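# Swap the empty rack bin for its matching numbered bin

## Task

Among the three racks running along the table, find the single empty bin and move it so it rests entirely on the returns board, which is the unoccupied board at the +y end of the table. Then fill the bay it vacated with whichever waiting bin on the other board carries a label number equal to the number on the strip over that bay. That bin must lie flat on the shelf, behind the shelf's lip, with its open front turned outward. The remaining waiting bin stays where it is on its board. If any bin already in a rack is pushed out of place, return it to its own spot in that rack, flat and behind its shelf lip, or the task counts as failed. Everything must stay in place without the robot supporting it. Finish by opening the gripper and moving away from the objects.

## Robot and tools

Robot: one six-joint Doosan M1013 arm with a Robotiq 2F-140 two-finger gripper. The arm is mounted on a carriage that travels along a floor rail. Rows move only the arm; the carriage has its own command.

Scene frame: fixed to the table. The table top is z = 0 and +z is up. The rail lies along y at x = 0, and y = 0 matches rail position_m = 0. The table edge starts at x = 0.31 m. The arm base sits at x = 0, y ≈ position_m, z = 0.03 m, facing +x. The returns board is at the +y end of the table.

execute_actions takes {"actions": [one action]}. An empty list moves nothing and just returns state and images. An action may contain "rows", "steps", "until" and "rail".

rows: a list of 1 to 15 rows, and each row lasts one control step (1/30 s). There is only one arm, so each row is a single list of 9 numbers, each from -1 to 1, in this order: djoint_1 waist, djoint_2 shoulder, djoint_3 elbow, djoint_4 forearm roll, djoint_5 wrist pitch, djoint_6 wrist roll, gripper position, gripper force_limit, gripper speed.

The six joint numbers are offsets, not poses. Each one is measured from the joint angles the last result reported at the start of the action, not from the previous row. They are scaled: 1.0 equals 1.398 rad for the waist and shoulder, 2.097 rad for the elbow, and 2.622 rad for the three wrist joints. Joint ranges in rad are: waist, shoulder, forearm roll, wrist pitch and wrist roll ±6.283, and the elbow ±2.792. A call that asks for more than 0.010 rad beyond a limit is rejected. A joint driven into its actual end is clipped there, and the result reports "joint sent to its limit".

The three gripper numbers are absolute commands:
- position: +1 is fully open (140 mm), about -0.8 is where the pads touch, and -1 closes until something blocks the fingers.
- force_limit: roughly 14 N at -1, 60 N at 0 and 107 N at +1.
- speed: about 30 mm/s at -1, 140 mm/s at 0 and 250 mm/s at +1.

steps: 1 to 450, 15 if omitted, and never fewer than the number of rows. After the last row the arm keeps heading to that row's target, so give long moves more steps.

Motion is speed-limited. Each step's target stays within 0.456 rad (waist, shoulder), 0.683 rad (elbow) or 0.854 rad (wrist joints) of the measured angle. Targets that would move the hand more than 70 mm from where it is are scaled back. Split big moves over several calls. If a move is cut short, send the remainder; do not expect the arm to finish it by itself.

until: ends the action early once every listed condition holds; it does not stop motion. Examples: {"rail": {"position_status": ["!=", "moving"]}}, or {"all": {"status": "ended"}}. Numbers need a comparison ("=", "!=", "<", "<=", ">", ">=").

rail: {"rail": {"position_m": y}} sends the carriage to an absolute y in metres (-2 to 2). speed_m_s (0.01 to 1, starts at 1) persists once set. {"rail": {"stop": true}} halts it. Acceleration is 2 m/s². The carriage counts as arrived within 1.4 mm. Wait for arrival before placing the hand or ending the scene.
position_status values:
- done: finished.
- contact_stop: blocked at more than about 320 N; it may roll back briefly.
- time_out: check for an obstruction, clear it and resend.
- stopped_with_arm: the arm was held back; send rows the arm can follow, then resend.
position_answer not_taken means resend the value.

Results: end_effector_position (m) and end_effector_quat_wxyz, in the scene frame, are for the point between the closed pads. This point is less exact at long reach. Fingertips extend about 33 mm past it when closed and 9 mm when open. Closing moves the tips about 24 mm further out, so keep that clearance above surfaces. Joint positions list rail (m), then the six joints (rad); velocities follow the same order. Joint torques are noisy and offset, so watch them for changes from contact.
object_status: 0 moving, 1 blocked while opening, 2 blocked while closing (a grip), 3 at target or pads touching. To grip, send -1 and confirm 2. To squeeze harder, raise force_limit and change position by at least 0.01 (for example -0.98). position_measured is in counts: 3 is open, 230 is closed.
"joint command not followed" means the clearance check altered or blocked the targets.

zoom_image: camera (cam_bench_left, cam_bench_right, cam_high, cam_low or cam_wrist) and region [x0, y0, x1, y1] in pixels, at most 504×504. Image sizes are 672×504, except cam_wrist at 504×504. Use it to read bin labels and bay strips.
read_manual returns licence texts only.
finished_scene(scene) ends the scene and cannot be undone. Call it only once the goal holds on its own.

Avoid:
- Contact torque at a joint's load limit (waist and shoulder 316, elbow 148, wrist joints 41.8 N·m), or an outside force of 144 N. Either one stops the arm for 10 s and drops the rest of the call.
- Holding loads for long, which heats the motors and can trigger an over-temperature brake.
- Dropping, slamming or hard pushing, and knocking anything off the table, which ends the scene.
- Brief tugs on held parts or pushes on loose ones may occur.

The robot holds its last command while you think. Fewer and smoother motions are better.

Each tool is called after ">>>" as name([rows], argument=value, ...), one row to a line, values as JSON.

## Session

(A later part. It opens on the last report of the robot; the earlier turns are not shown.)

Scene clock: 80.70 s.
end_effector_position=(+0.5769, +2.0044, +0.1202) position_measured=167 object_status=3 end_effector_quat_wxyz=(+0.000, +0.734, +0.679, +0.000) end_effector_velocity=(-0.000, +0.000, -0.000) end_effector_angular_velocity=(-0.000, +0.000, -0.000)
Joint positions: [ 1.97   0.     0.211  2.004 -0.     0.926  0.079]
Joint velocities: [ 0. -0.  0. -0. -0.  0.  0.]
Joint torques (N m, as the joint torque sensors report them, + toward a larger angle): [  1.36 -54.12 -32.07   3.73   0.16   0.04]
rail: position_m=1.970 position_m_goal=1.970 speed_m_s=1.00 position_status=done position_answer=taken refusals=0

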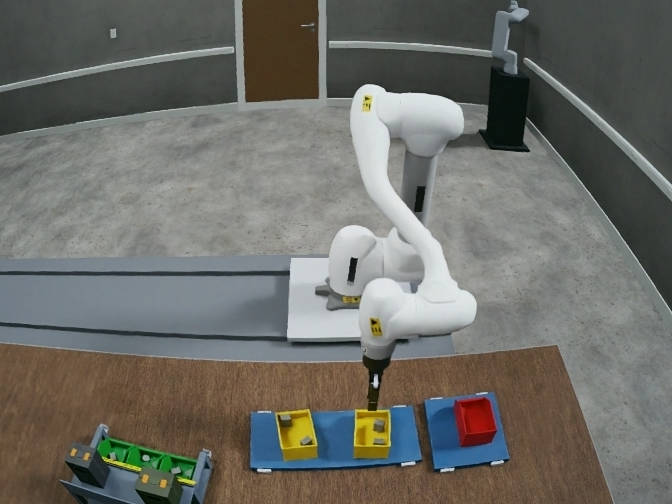

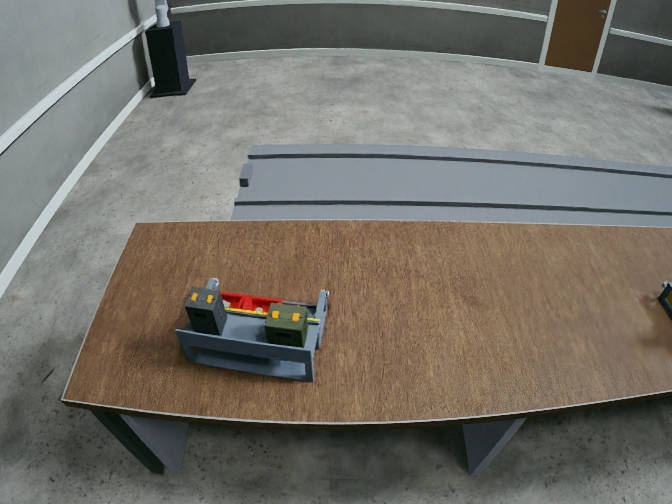

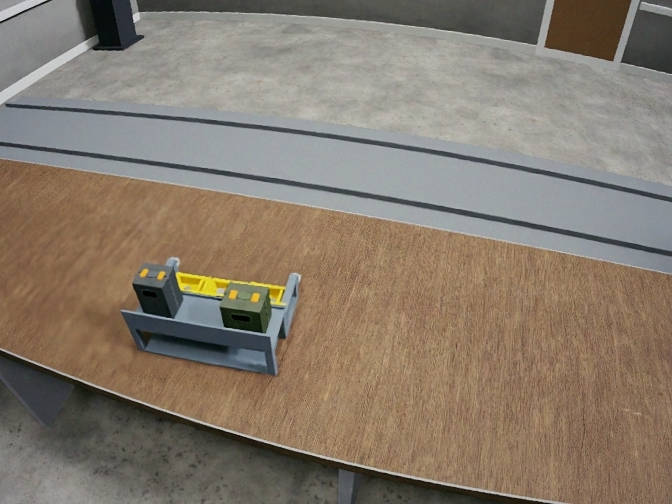

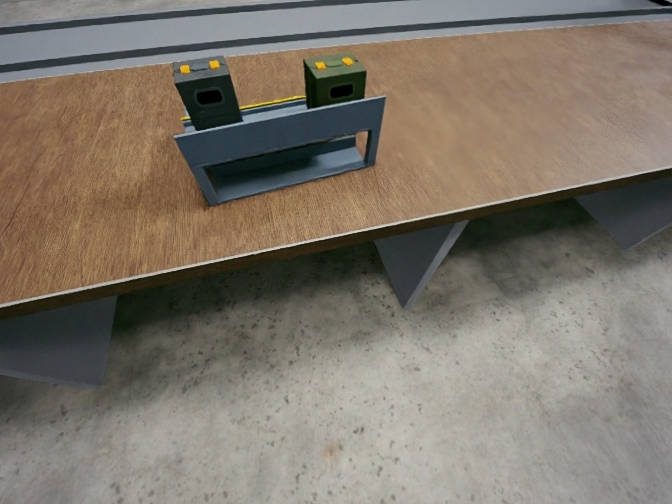

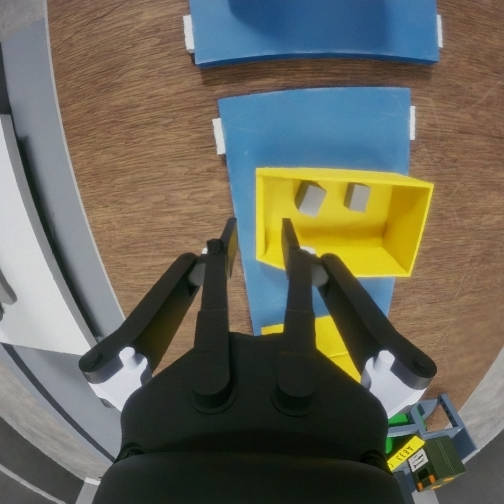

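>>> execute_actions([
  {"rows":[[0,0.0393,0.0181,0,-0.0355,0,-0.4,0,0]],"steps":18},
])

>>> execute_actions([
  {"rows":[[0,0,0,0,0,0,-1,1,-0.6]],"steps":22},
])

>>> execute_actions([
  {"rows":[[0,-0.02,0,0,0.01,0,-1,1,-0.6],[0,-0.04,0,0,0.02,0,-1,1,-0.6],[0,-0.07,0,0,0.035,0,-1,1,-0.6],[0,-0.1,0.005,0,0.05,0,-1,1,-0.6],[0,-0.14,0.01,0,0.065,0,-1,1,-0.6],[0,-0.25,0.033,0,0.09,-0.03,-1,1,-0.6]],"steps":30},
])

Scene clock: 83.70 s.
end_effector_position=(+0.5769, +2.0045, +0.0721) position_measured=179 object_status=3 end_effector_quat_wxyz=(+0.000, +0.734, +0.679, +0.000) end_effector_velocity=(+0.000, -0.000, -0.000) end_effector_angular_velocity=(+0.000, +0.000, -0.000)
Joint positions: [ 1.97   0.     0.266  2.042 -0.     0.832  0.079]
Joint velocities: [ 0. -0.  0.  0.  0. -0.  0.]
Joint torques (N m, as the joint torque sensors report them, + toward a larger angle): [ -1.27 -56.42 -29.56   3.44   0.19   0.14]
rail: position_m=1.970 position_m_goal=1.970 speed_m_s=1.00 position_status=done position_answer=taken refusals=0

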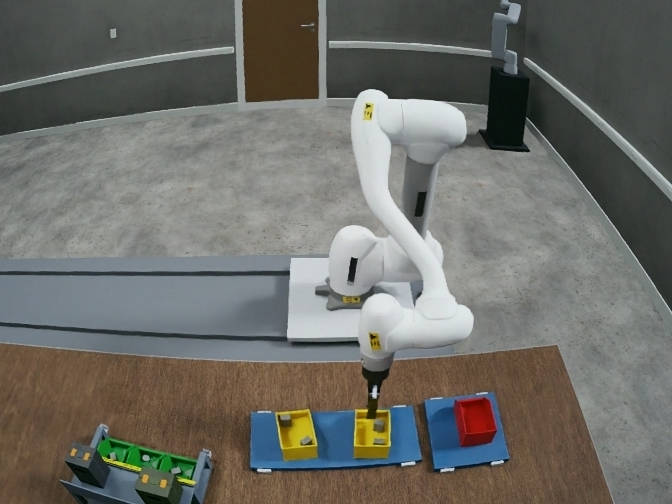

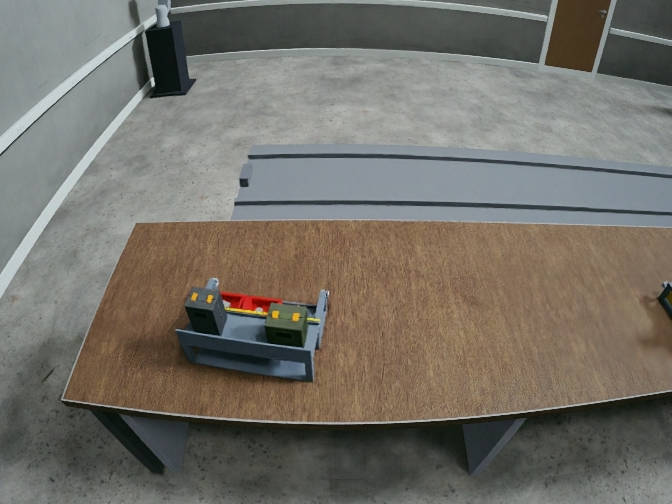

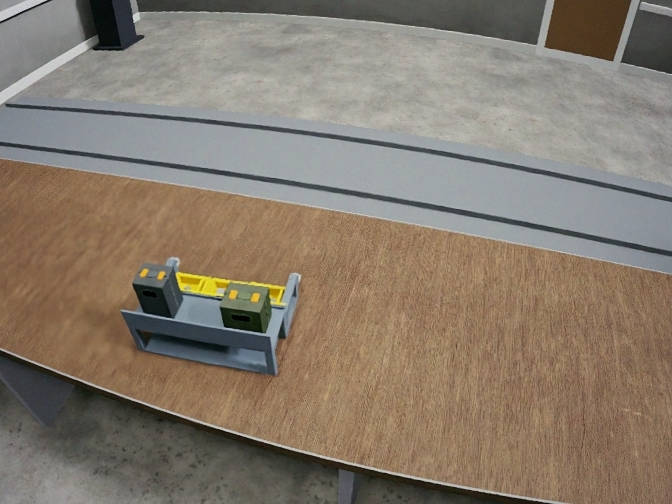

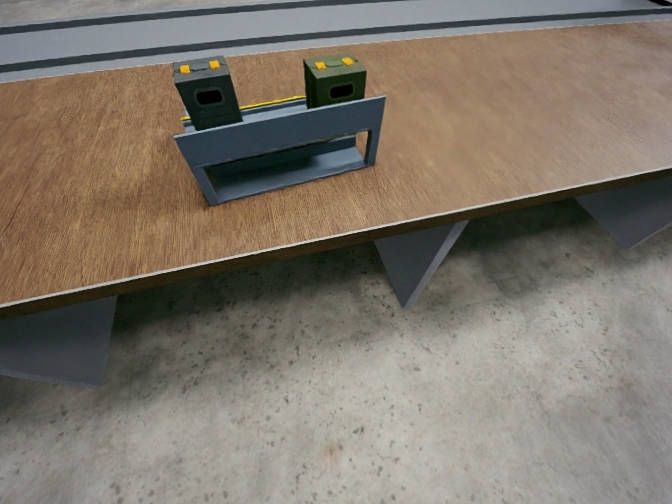

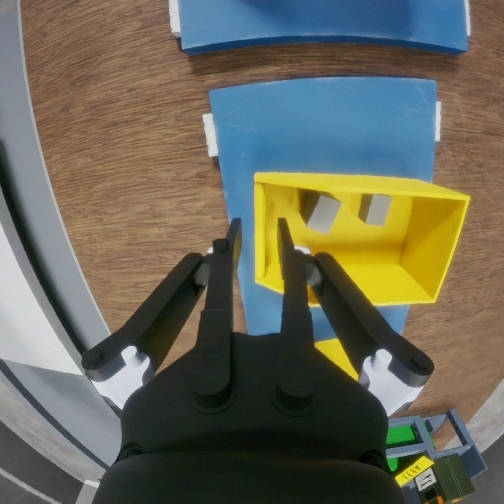

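Scene clock: 84.43 s.
end_effector_position=(+0.5769, +2.0045, +0.0721) position_measured=224 object_status=2 end_effector_quat_wxyz=(+0.000, +0.734, +0.679, +0.000) end_effector_velocity=(+0.000, +0.000, +0.000) end_effector_angular_velocity=(+0.000, -0.000, -0.000)
Joint positions: [ 1.97   0.     0.266  2.042 -0.     0.832  0.079]
Joint velocities: [ 0. -0. -0. -0.  0. -0.  0.]
Joint torques (N m, as the joint torque sensors report them, + toward a larger angle): [  0.54 -38.93 -21.92   3.41  -2.91   0.1 ]
rail: position_m=1.970 position_m_goal=1.970 speed_m_s=1.00 position_status=done position_answer=taken refusals=0

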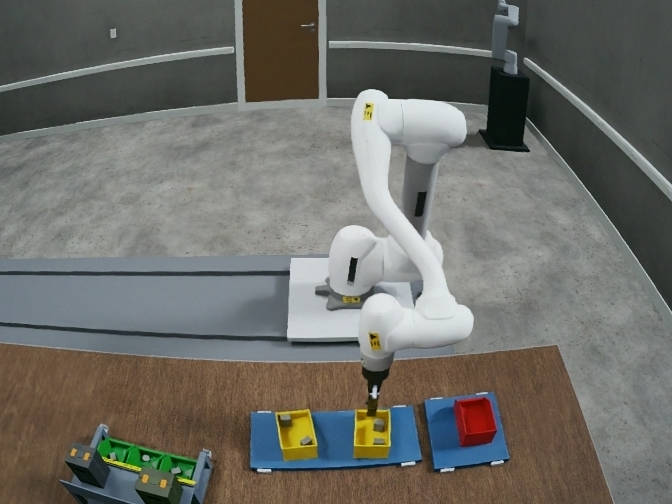

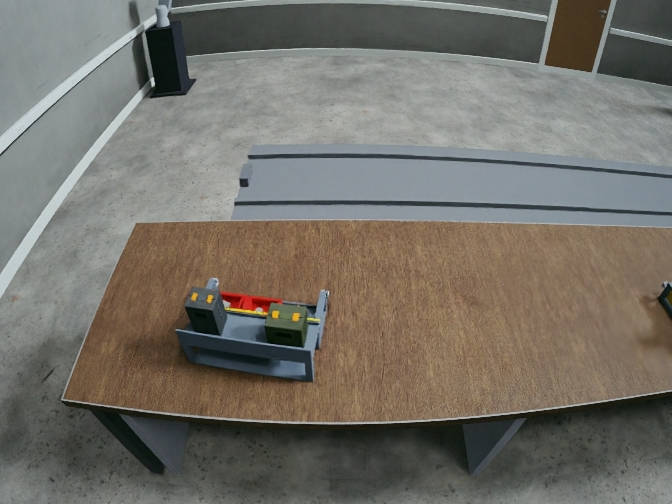

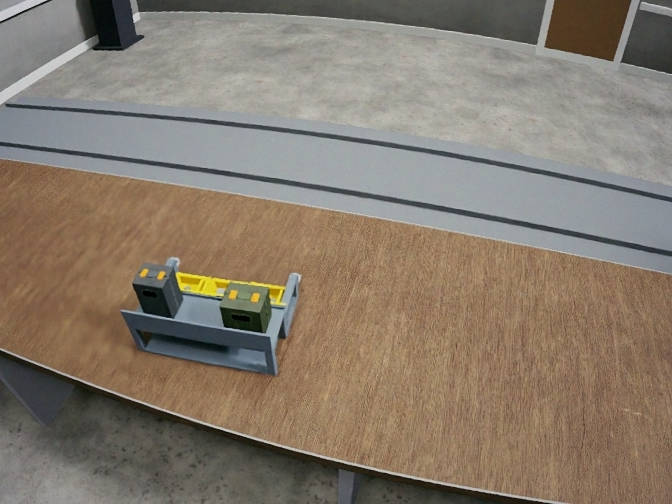

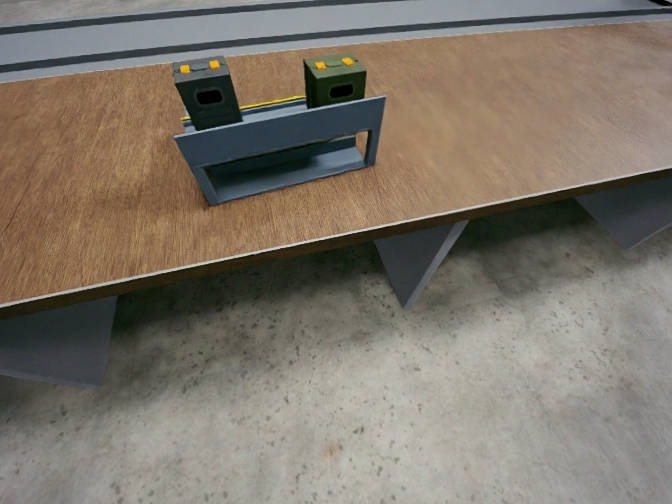

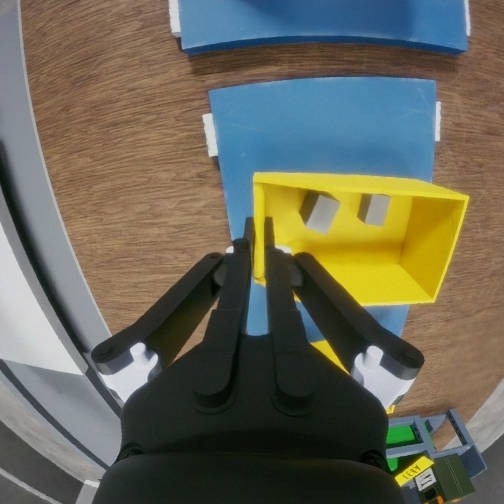

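Scene clock: 85.43 s.
end_effector_position=(+0.4649, +2.0044, +0.2212) position_measured=225 object_status=2 end_effector_quat_wxyz=(+0.016, +0.707, +0.707, +0.016) end_effector_velocity=(-0.000, +0.000, +0.000) end_effector_angular_velocity=(-0.000, -0.000, +0.000)
Joint positions: [ 1.97   0.    -0.083  2.112 -0.     1.068 -0.   ]
Joint velocities: [ 0.  0. -0.  0.  0.  0. -0.]
Joint torques (N m, as the joint torque sensors report them, + toward a larger angle): [  1.04 -30.41 -39.28   4.04  -0.49   0.06]
rail: position_m=1.970 position_m_goal=1.970 speed_m_s=1.00 position_status=done position_answer=taken refusals=0

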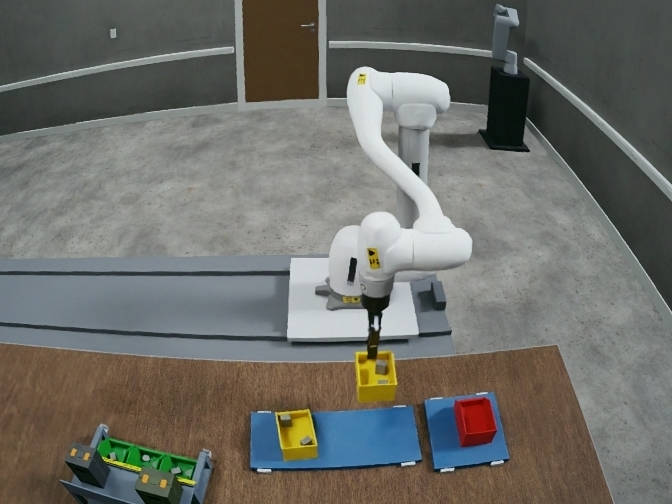

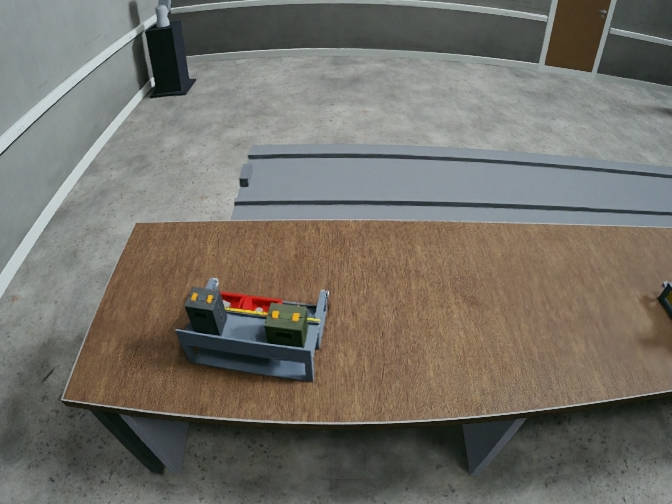

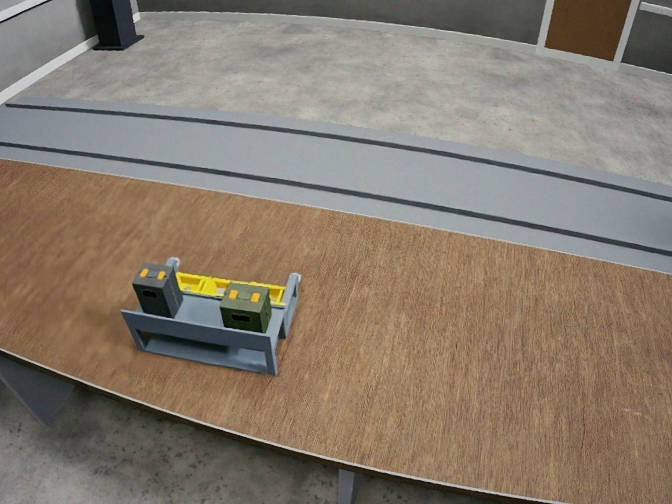

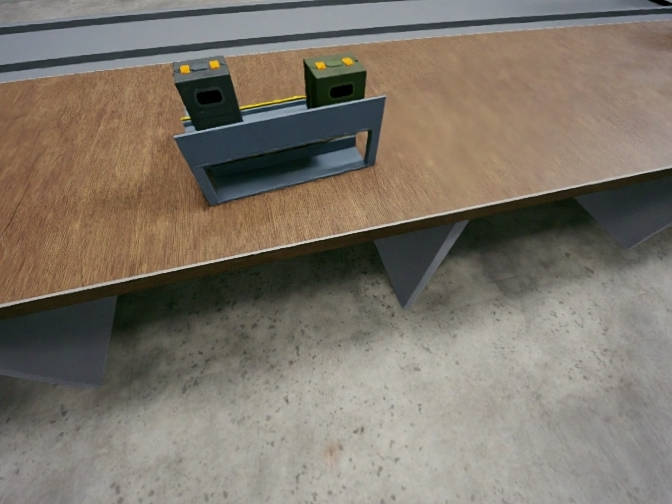

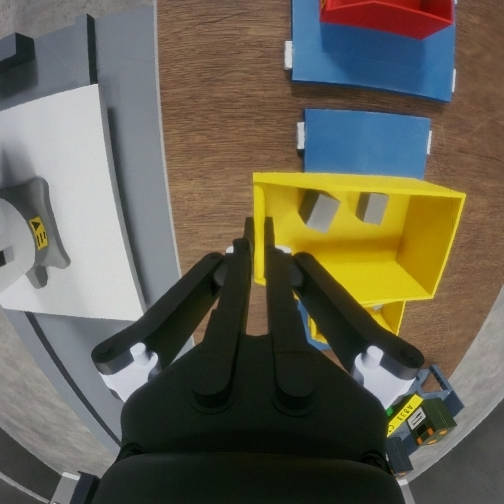

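>>> execute_actions([
  {"rail":{"position_m":-1.95},"rows":[[-0.093,0,0,0,0,0,-1,1,-0.6]],"steps":200,"until":{"rail":{"position_status":"done"}}},
])

>>> execute_actions([
  {"rows":[[0,0.05,0.003,0,-0.03,0,-1,1,-0.6],[0,0.1,0.006,0,-0.058,0,-1,1,-0.6],[0,0.1824,0.0114,0,-0.1053,0,-1,1,-0.6]],"steps":30},
])

Scene clock: 91.57 s.
end_effector_position=(+0.4654, -1.9769, +0.2212) position_measured=225 object_status=2 end_effector_quat_wxyz=(+0.017, +0.751, +0.660, +0.015) end_effector_velocity=(+0.000, -0.003, +0.000) end_effector_angular_velocity=(-0.000, -0.000, -0.000)
Joint positions: [-1.951 -0.13  -0.083  2.112 -0.     1.068 -0.   ]
Joint velocities: [-0.003 -0.    -0.    -0.     0.     0.    -0.   ]
Joint torques (N m, as the joint torque sensors report them, + toward a larger angle): [  5.7  -33.15 -38.33   4.66  -0.45   0.2 ]
rail: position_m=-1.951 position_m_goal=-1.950 speed_m_s=1.00 position_status=done position_answer=taken refusals=0

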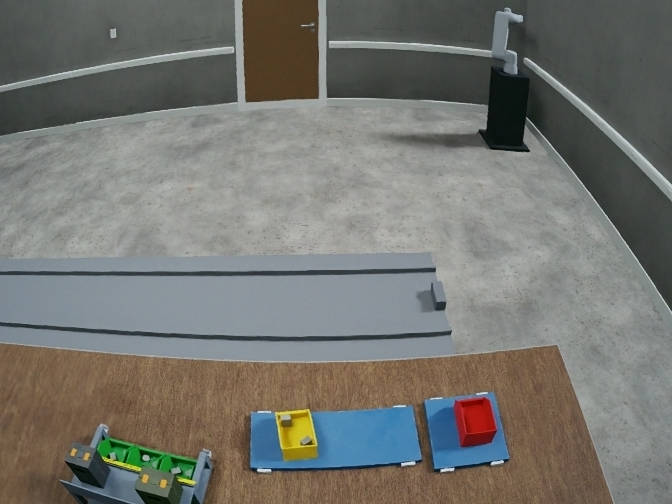

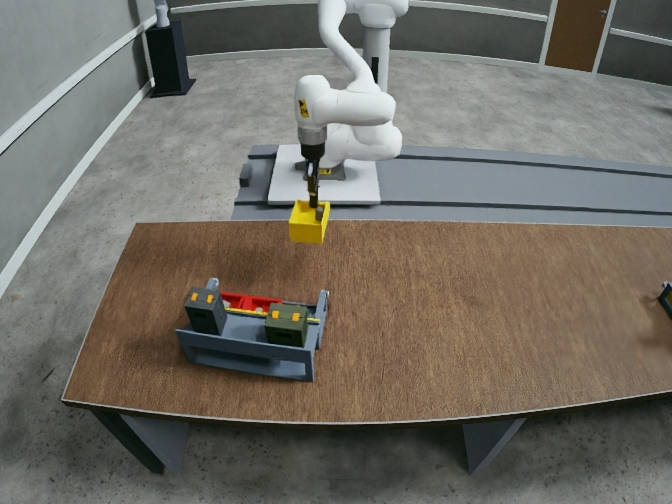

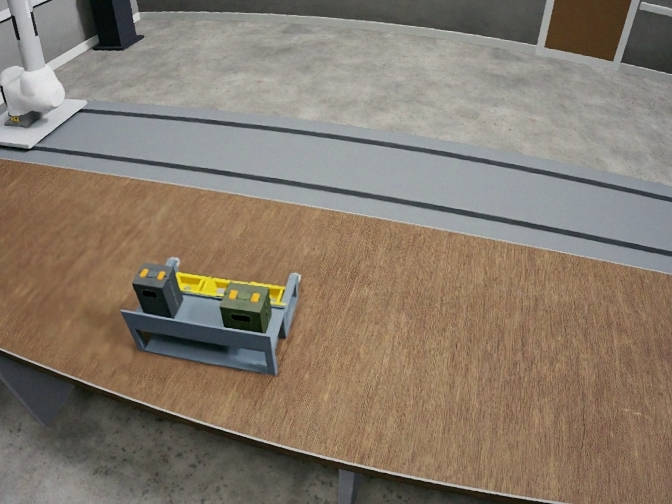

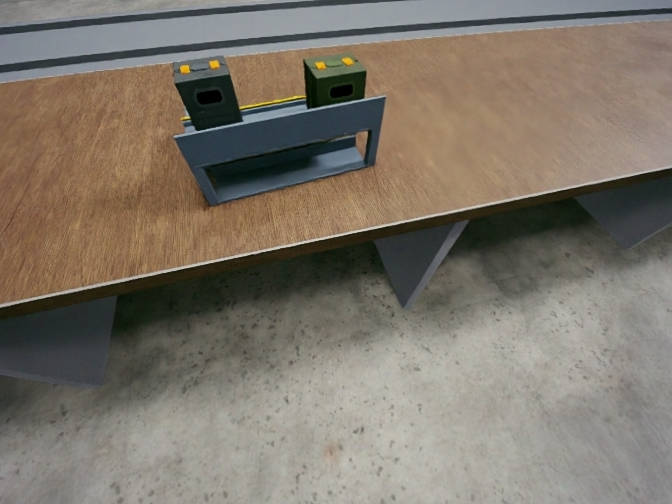

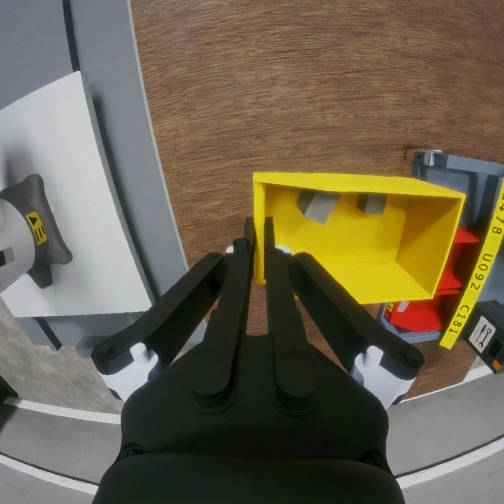

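Scene clock: 92.57 s.
end_effector_position=(+0.5340, -1.9850, +0.0857) position_measured=225 object_status=2 end_effector_quat_wxyz=(+0.016, +0.751, +0.660, +0.014) end_effector_velocity=(-0.000, -0.000, -0.000) end_effector_angular_velocity=(+0.000, +0.000, -0.000)
Joint positions: [-1.95  -0.13   0.172  2.135 -0.     0.792 -0.   ]
Joint velocities: [ 0. -0.  0.  0. -0. -0.  0.]
Joint torques (N m, as the joint torque sensors report them, + toward a larger angle): [  0.26 -49.44 -31.98   3.53  -0.33   0.07]
rail: position_m=-1.950 position_m_goal=-1.950 speed_m_s=1.00 position_status=done position_answer=taken refusals=0

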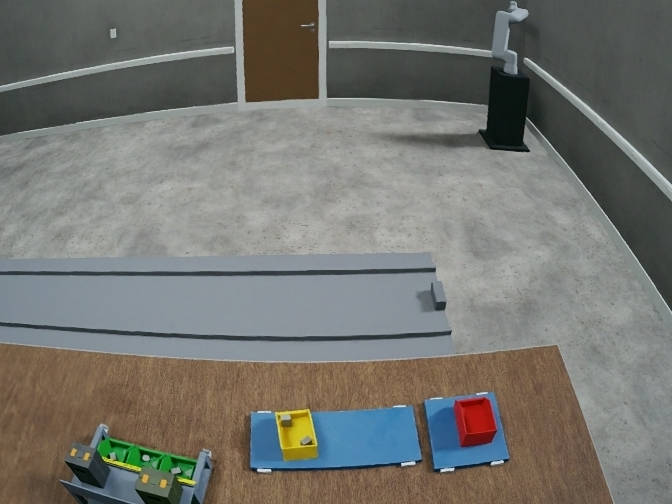

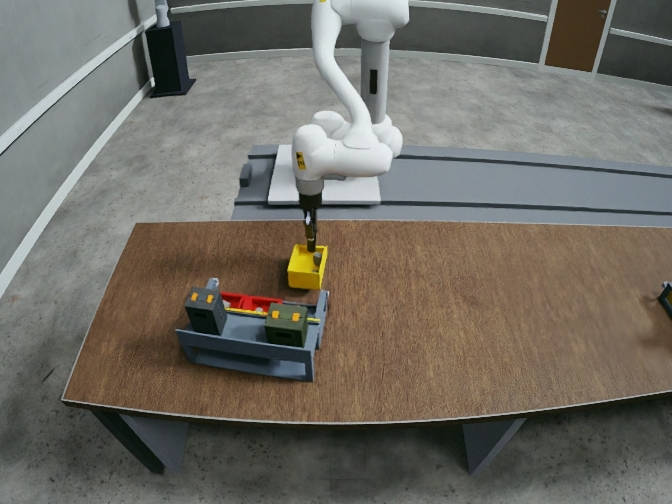

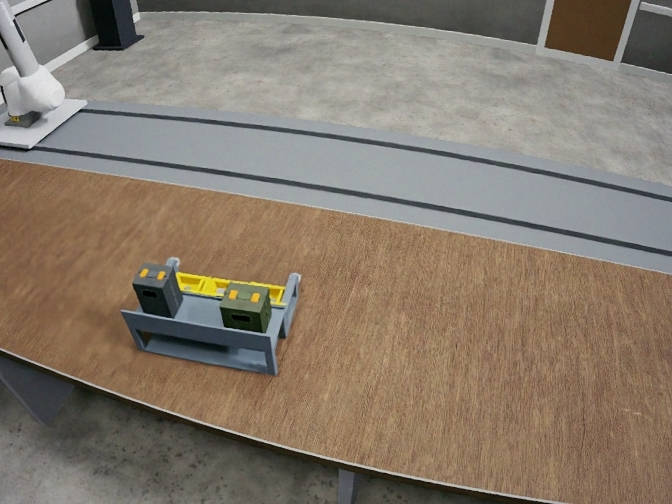

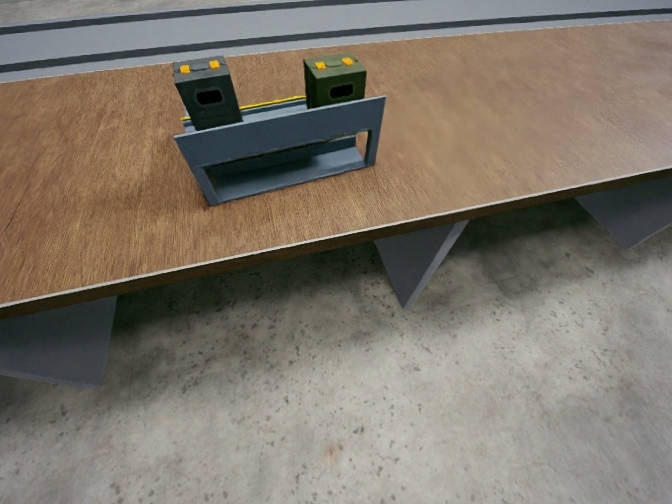

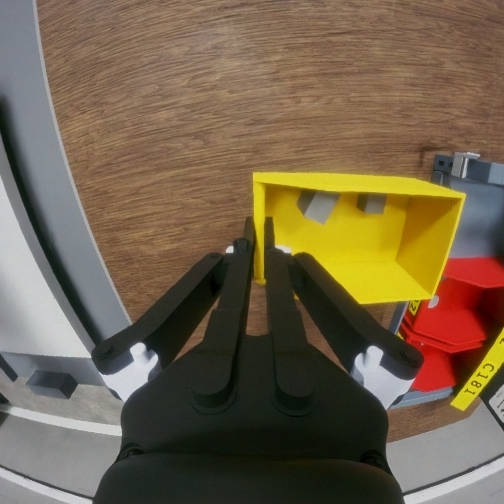

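>>> execute_actions([
  {"rows":[[0,0.01,-0.009,0,0,0,-1,1,-0.6],[0,0.02,-0.018,0,0,0,-1,1,-0.6],[0,0.03,-0.027,0,0,0,-1,1,-0.6],[0,0.04,-0.036,0,0,0,-1,1,-0.6],[0,0.05,-0.045,0,0,0,-1,1,-0.6],[0,0.06,-0.054,0,0,0,-1,1,-0.6],[0,0.07,-0.063,0,0.004,0,-1,1,-0.6],[0,0.08,-0.072,0,0.009,0,-1,1,-0.6],[0,0.09,-0.081,0,0.014,0,-1,1,-0.6],[0,0.098,-0.0877,0,0.0183,0,-1,1,-0.6]],"steps":22},
])

Scene clock: 95.47 s.
end_effector_position=(+0.6324, -1.9979, +0.0853) position_measured=225 object_status=2 end_effector_quat_wxyz=(+0.015, +0.751, +0.660, +0.014) end_effector_velocity=(+0.001, -0.000, -0.000) end_effector_angular_velocity=(+0.000, +0.001, +0.000)
Joint positions: [-1.95  -0.13   0.309  1.952 -0.     0.84  -0.   ]
Joint velocities: [ 0.     0.     0.001 -0.001  0.     0.001 -0.   ]
Joint torques (N m, as the joint torque sensors report them, + toward a larger angle): [  1.18 -66.49 -33.36   3.6   -0.24   0.18]
rail: position_m=-1.950 position_m_goal=-1.950 speed_m_s=1.00 position_status=done position_answer=taken refusals=0

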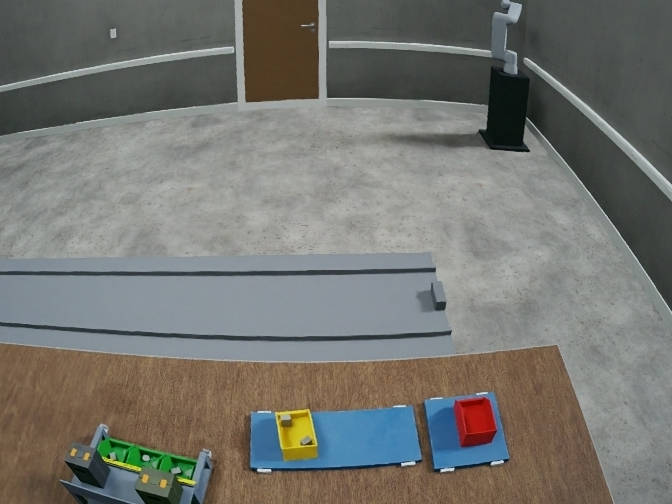

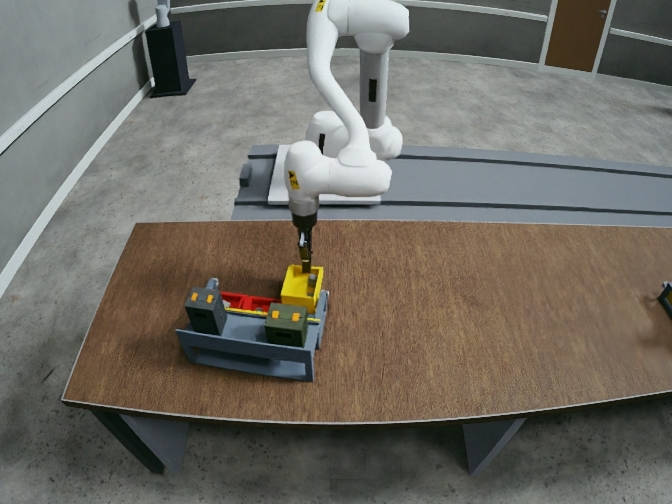

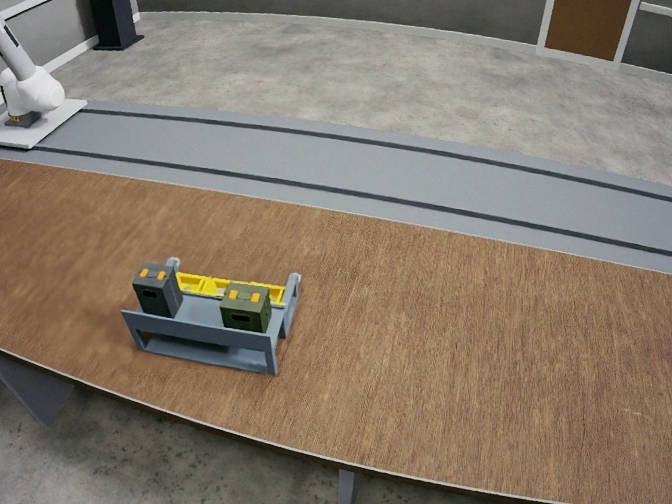

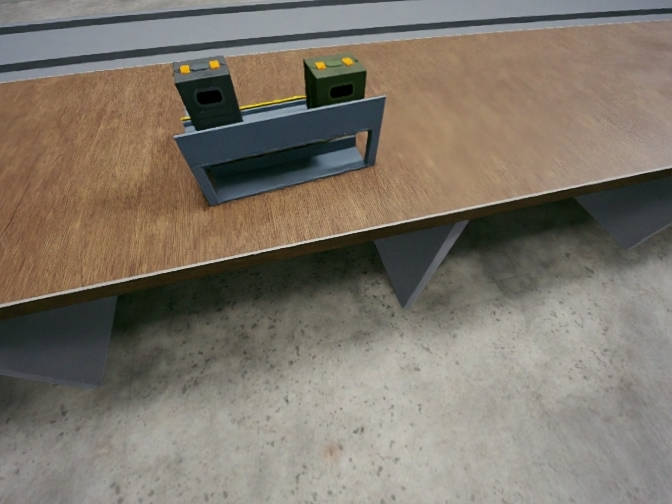

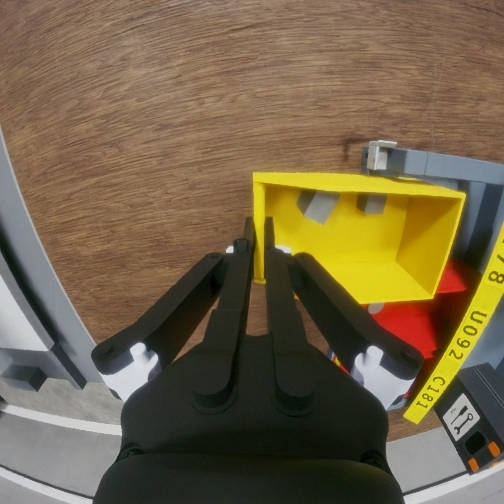

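Advance 70% toward B, slightly lower, slowly.

>>> execute_actions([
  {"rows":[[0,0.01,-0.009,0,0.003,0,-1,1,-0.6],[0,0.02,-0.018,0,0.005,0,-1,1,-0.6],[0,0.03,-0.027,0,0.008,0,-1,1,-0.6],[0,0.038,-0.034,0,0.01,0,-1,1,-0.6],[0,0.044,-0.04,0,0.012,0,-1,1,-0.6],[0,0.049,-0.045,0,0.013,0,-1,1,-0.6],[0,0.054,-0.05,0,0.014,0,-1,1,-0.6],[0,0.059,-0.055,0,0.016,0,-1,1,-0.6],[0,0.064,-0.06,0,0.017,0,-1,1,-0.6],[0,0.069,-0.065,0,0.019,0,-1,1,-0.6]],"steps":24},
])

Scene clock: 98.13 s.
end_effector_position=(+0.6984, -2.0065, +0.0818) position_measured=225 object_status=2 end_effector_quat_wxyz=(+0.012, +0.751, +0.660, +0.010) end_effector_velocity=(+0.000, -0.000, -0.000) end_effector_angular_velocity=(+0.000, +0.000, -0.000)
Joint positions: [-1.95  -0.13   0.405  1.815 -0.     0.89  -0.   ]
Joint velocities: [ 0. -0.  0. -0.  0.  0. -0.]
Joint torques (N m, as the joint torque sensors report them, + toward a larger angle): [  1.44 -75.78 -34.33   3.55  -0.47   0.19]
rail: position_m=-1.950 position_m_goal=-1.950 speed_m_s=1.00 position_status=done position_answer=taken refusals=0

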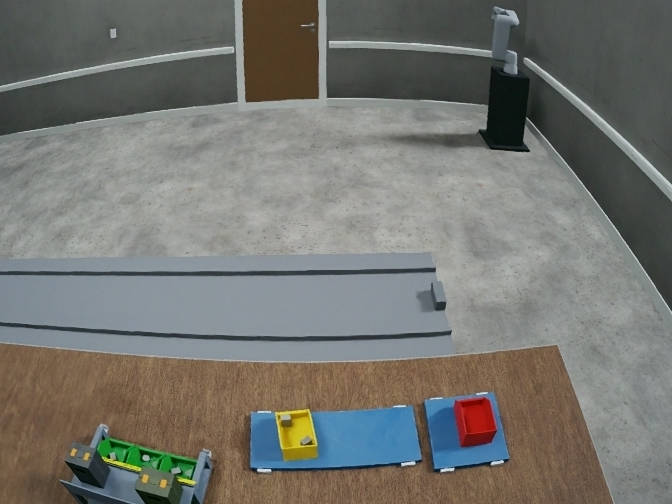

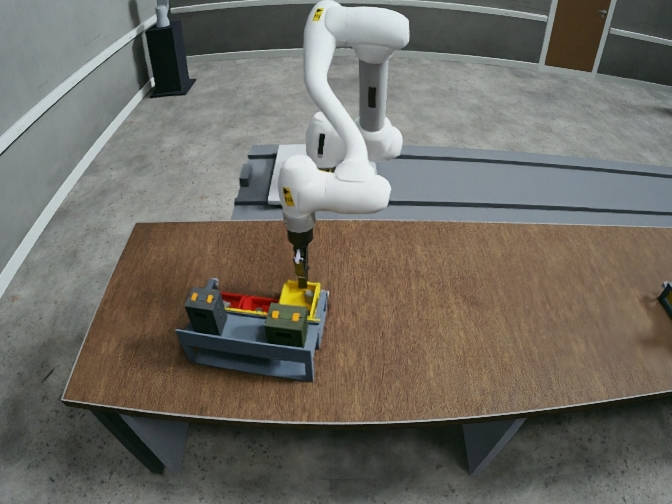

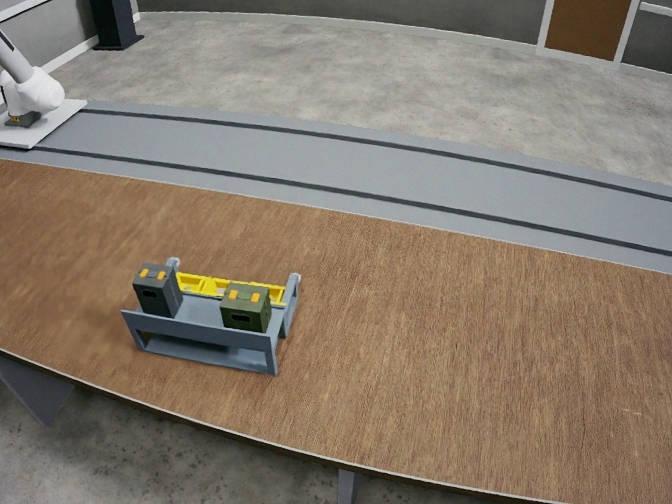

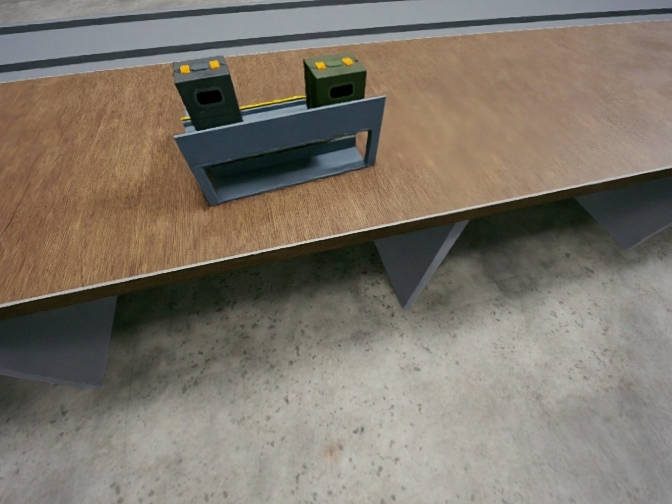

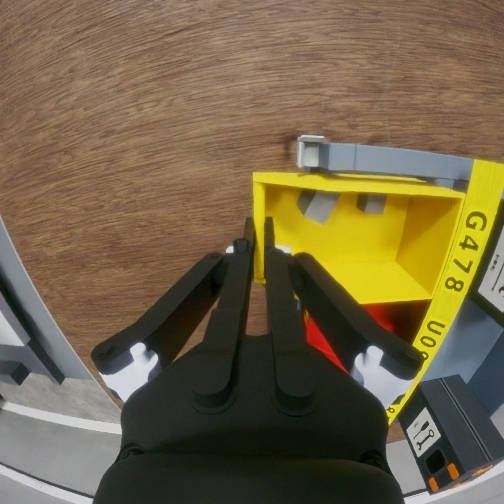

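>>> execute_actions([
  {"rows":[[0,0.004,-0.0042,0,0.0012,0,-1,1,-0.6],[0,0.008,-0.0084,0,0.0024,0,-1,1,-0.6],[0,0.012,-0.0126,0,0.0036,0,-1,1,-0.6],[0,0.017,-0.018,0,0.005,0,-1,1,-0.6],[0,0.023,-0.024,0,0.006,0,-1,1,-0.6],[0,0.029,-0.03,0,0.007,0,-1,1,-0.6],[0,0.035,-0.0365,0,0.008,0,-1,1,-0.6],[0,0.041,-0.043,0,0.009,0,-1,1,-0.6],[0,0.047,-0.0495,0,0.0095,0,-1,1,-0.6],[0,0.052,-0.055,0,0.01,0,-1,1,-0.6],[0,0.0572,-0.0604,0,0.0103,0,-1,1,-0.6]],"steps":24},
])

Scene clock: 101.23 s.
end_effector_position=(+0.7644, -2.0151, +0.0819) position_measured=225 object_status=2 end_effector_quat_wxyz=(+0.019, +0.751, +0.660, +0.017) end_effector_velocity=(-0.000, +0.000, -0.000) end_effector_angular_velocity=(+0.000, +0.000, -0.000)
Joint positions: [-1.95  -0.13   0.485  1.689 -0.     0.917 -0.   ]
Joint velocities: [ 0. -0.  0.  0.  0. -0. -0.]
Joint torques (N m, as the joint torque sensors report them, + toward a larger angle): [ -1.93 -87.46 -41.66   3.02  -3.64  -0.11]
rail: position_m=-1.950 position_m_goal=-1.950 speed_m_s=1.00 position_status=done position_answer=taken refusals=0

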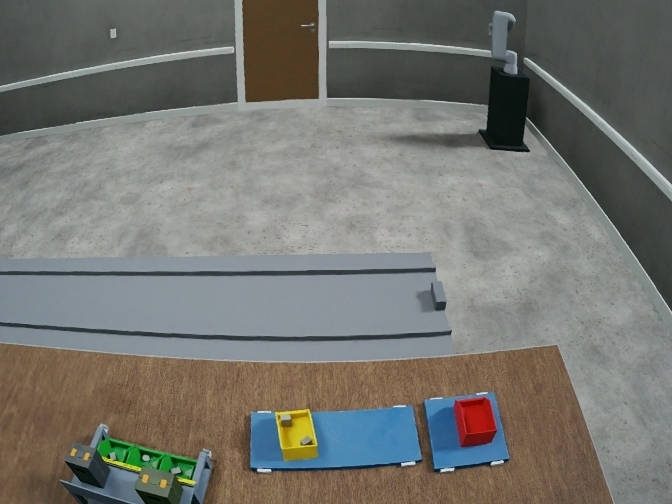

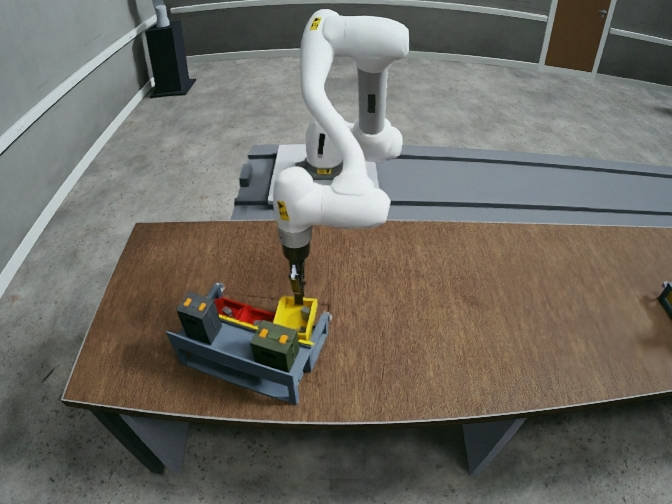

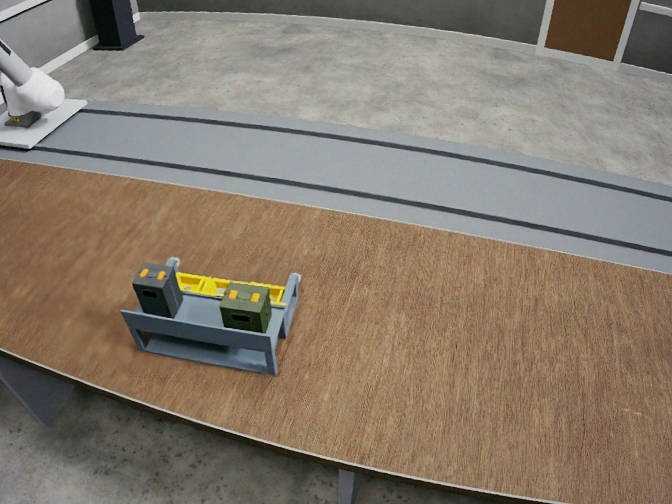

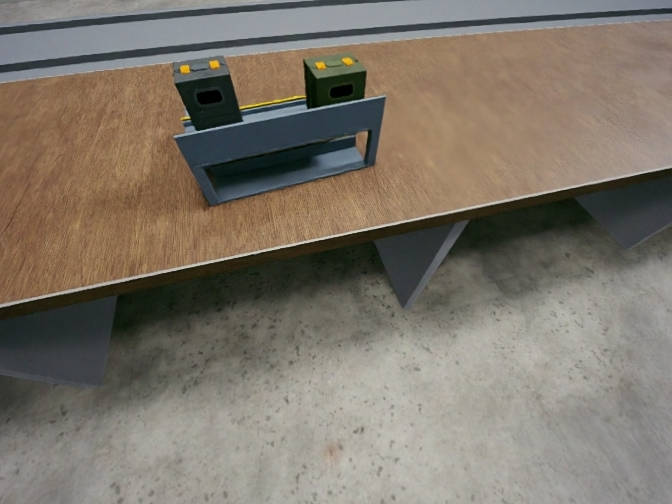

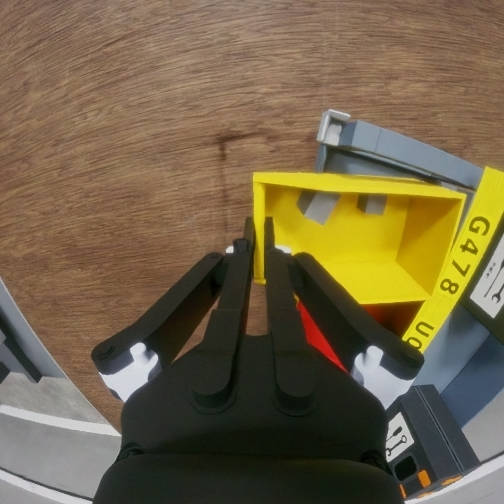

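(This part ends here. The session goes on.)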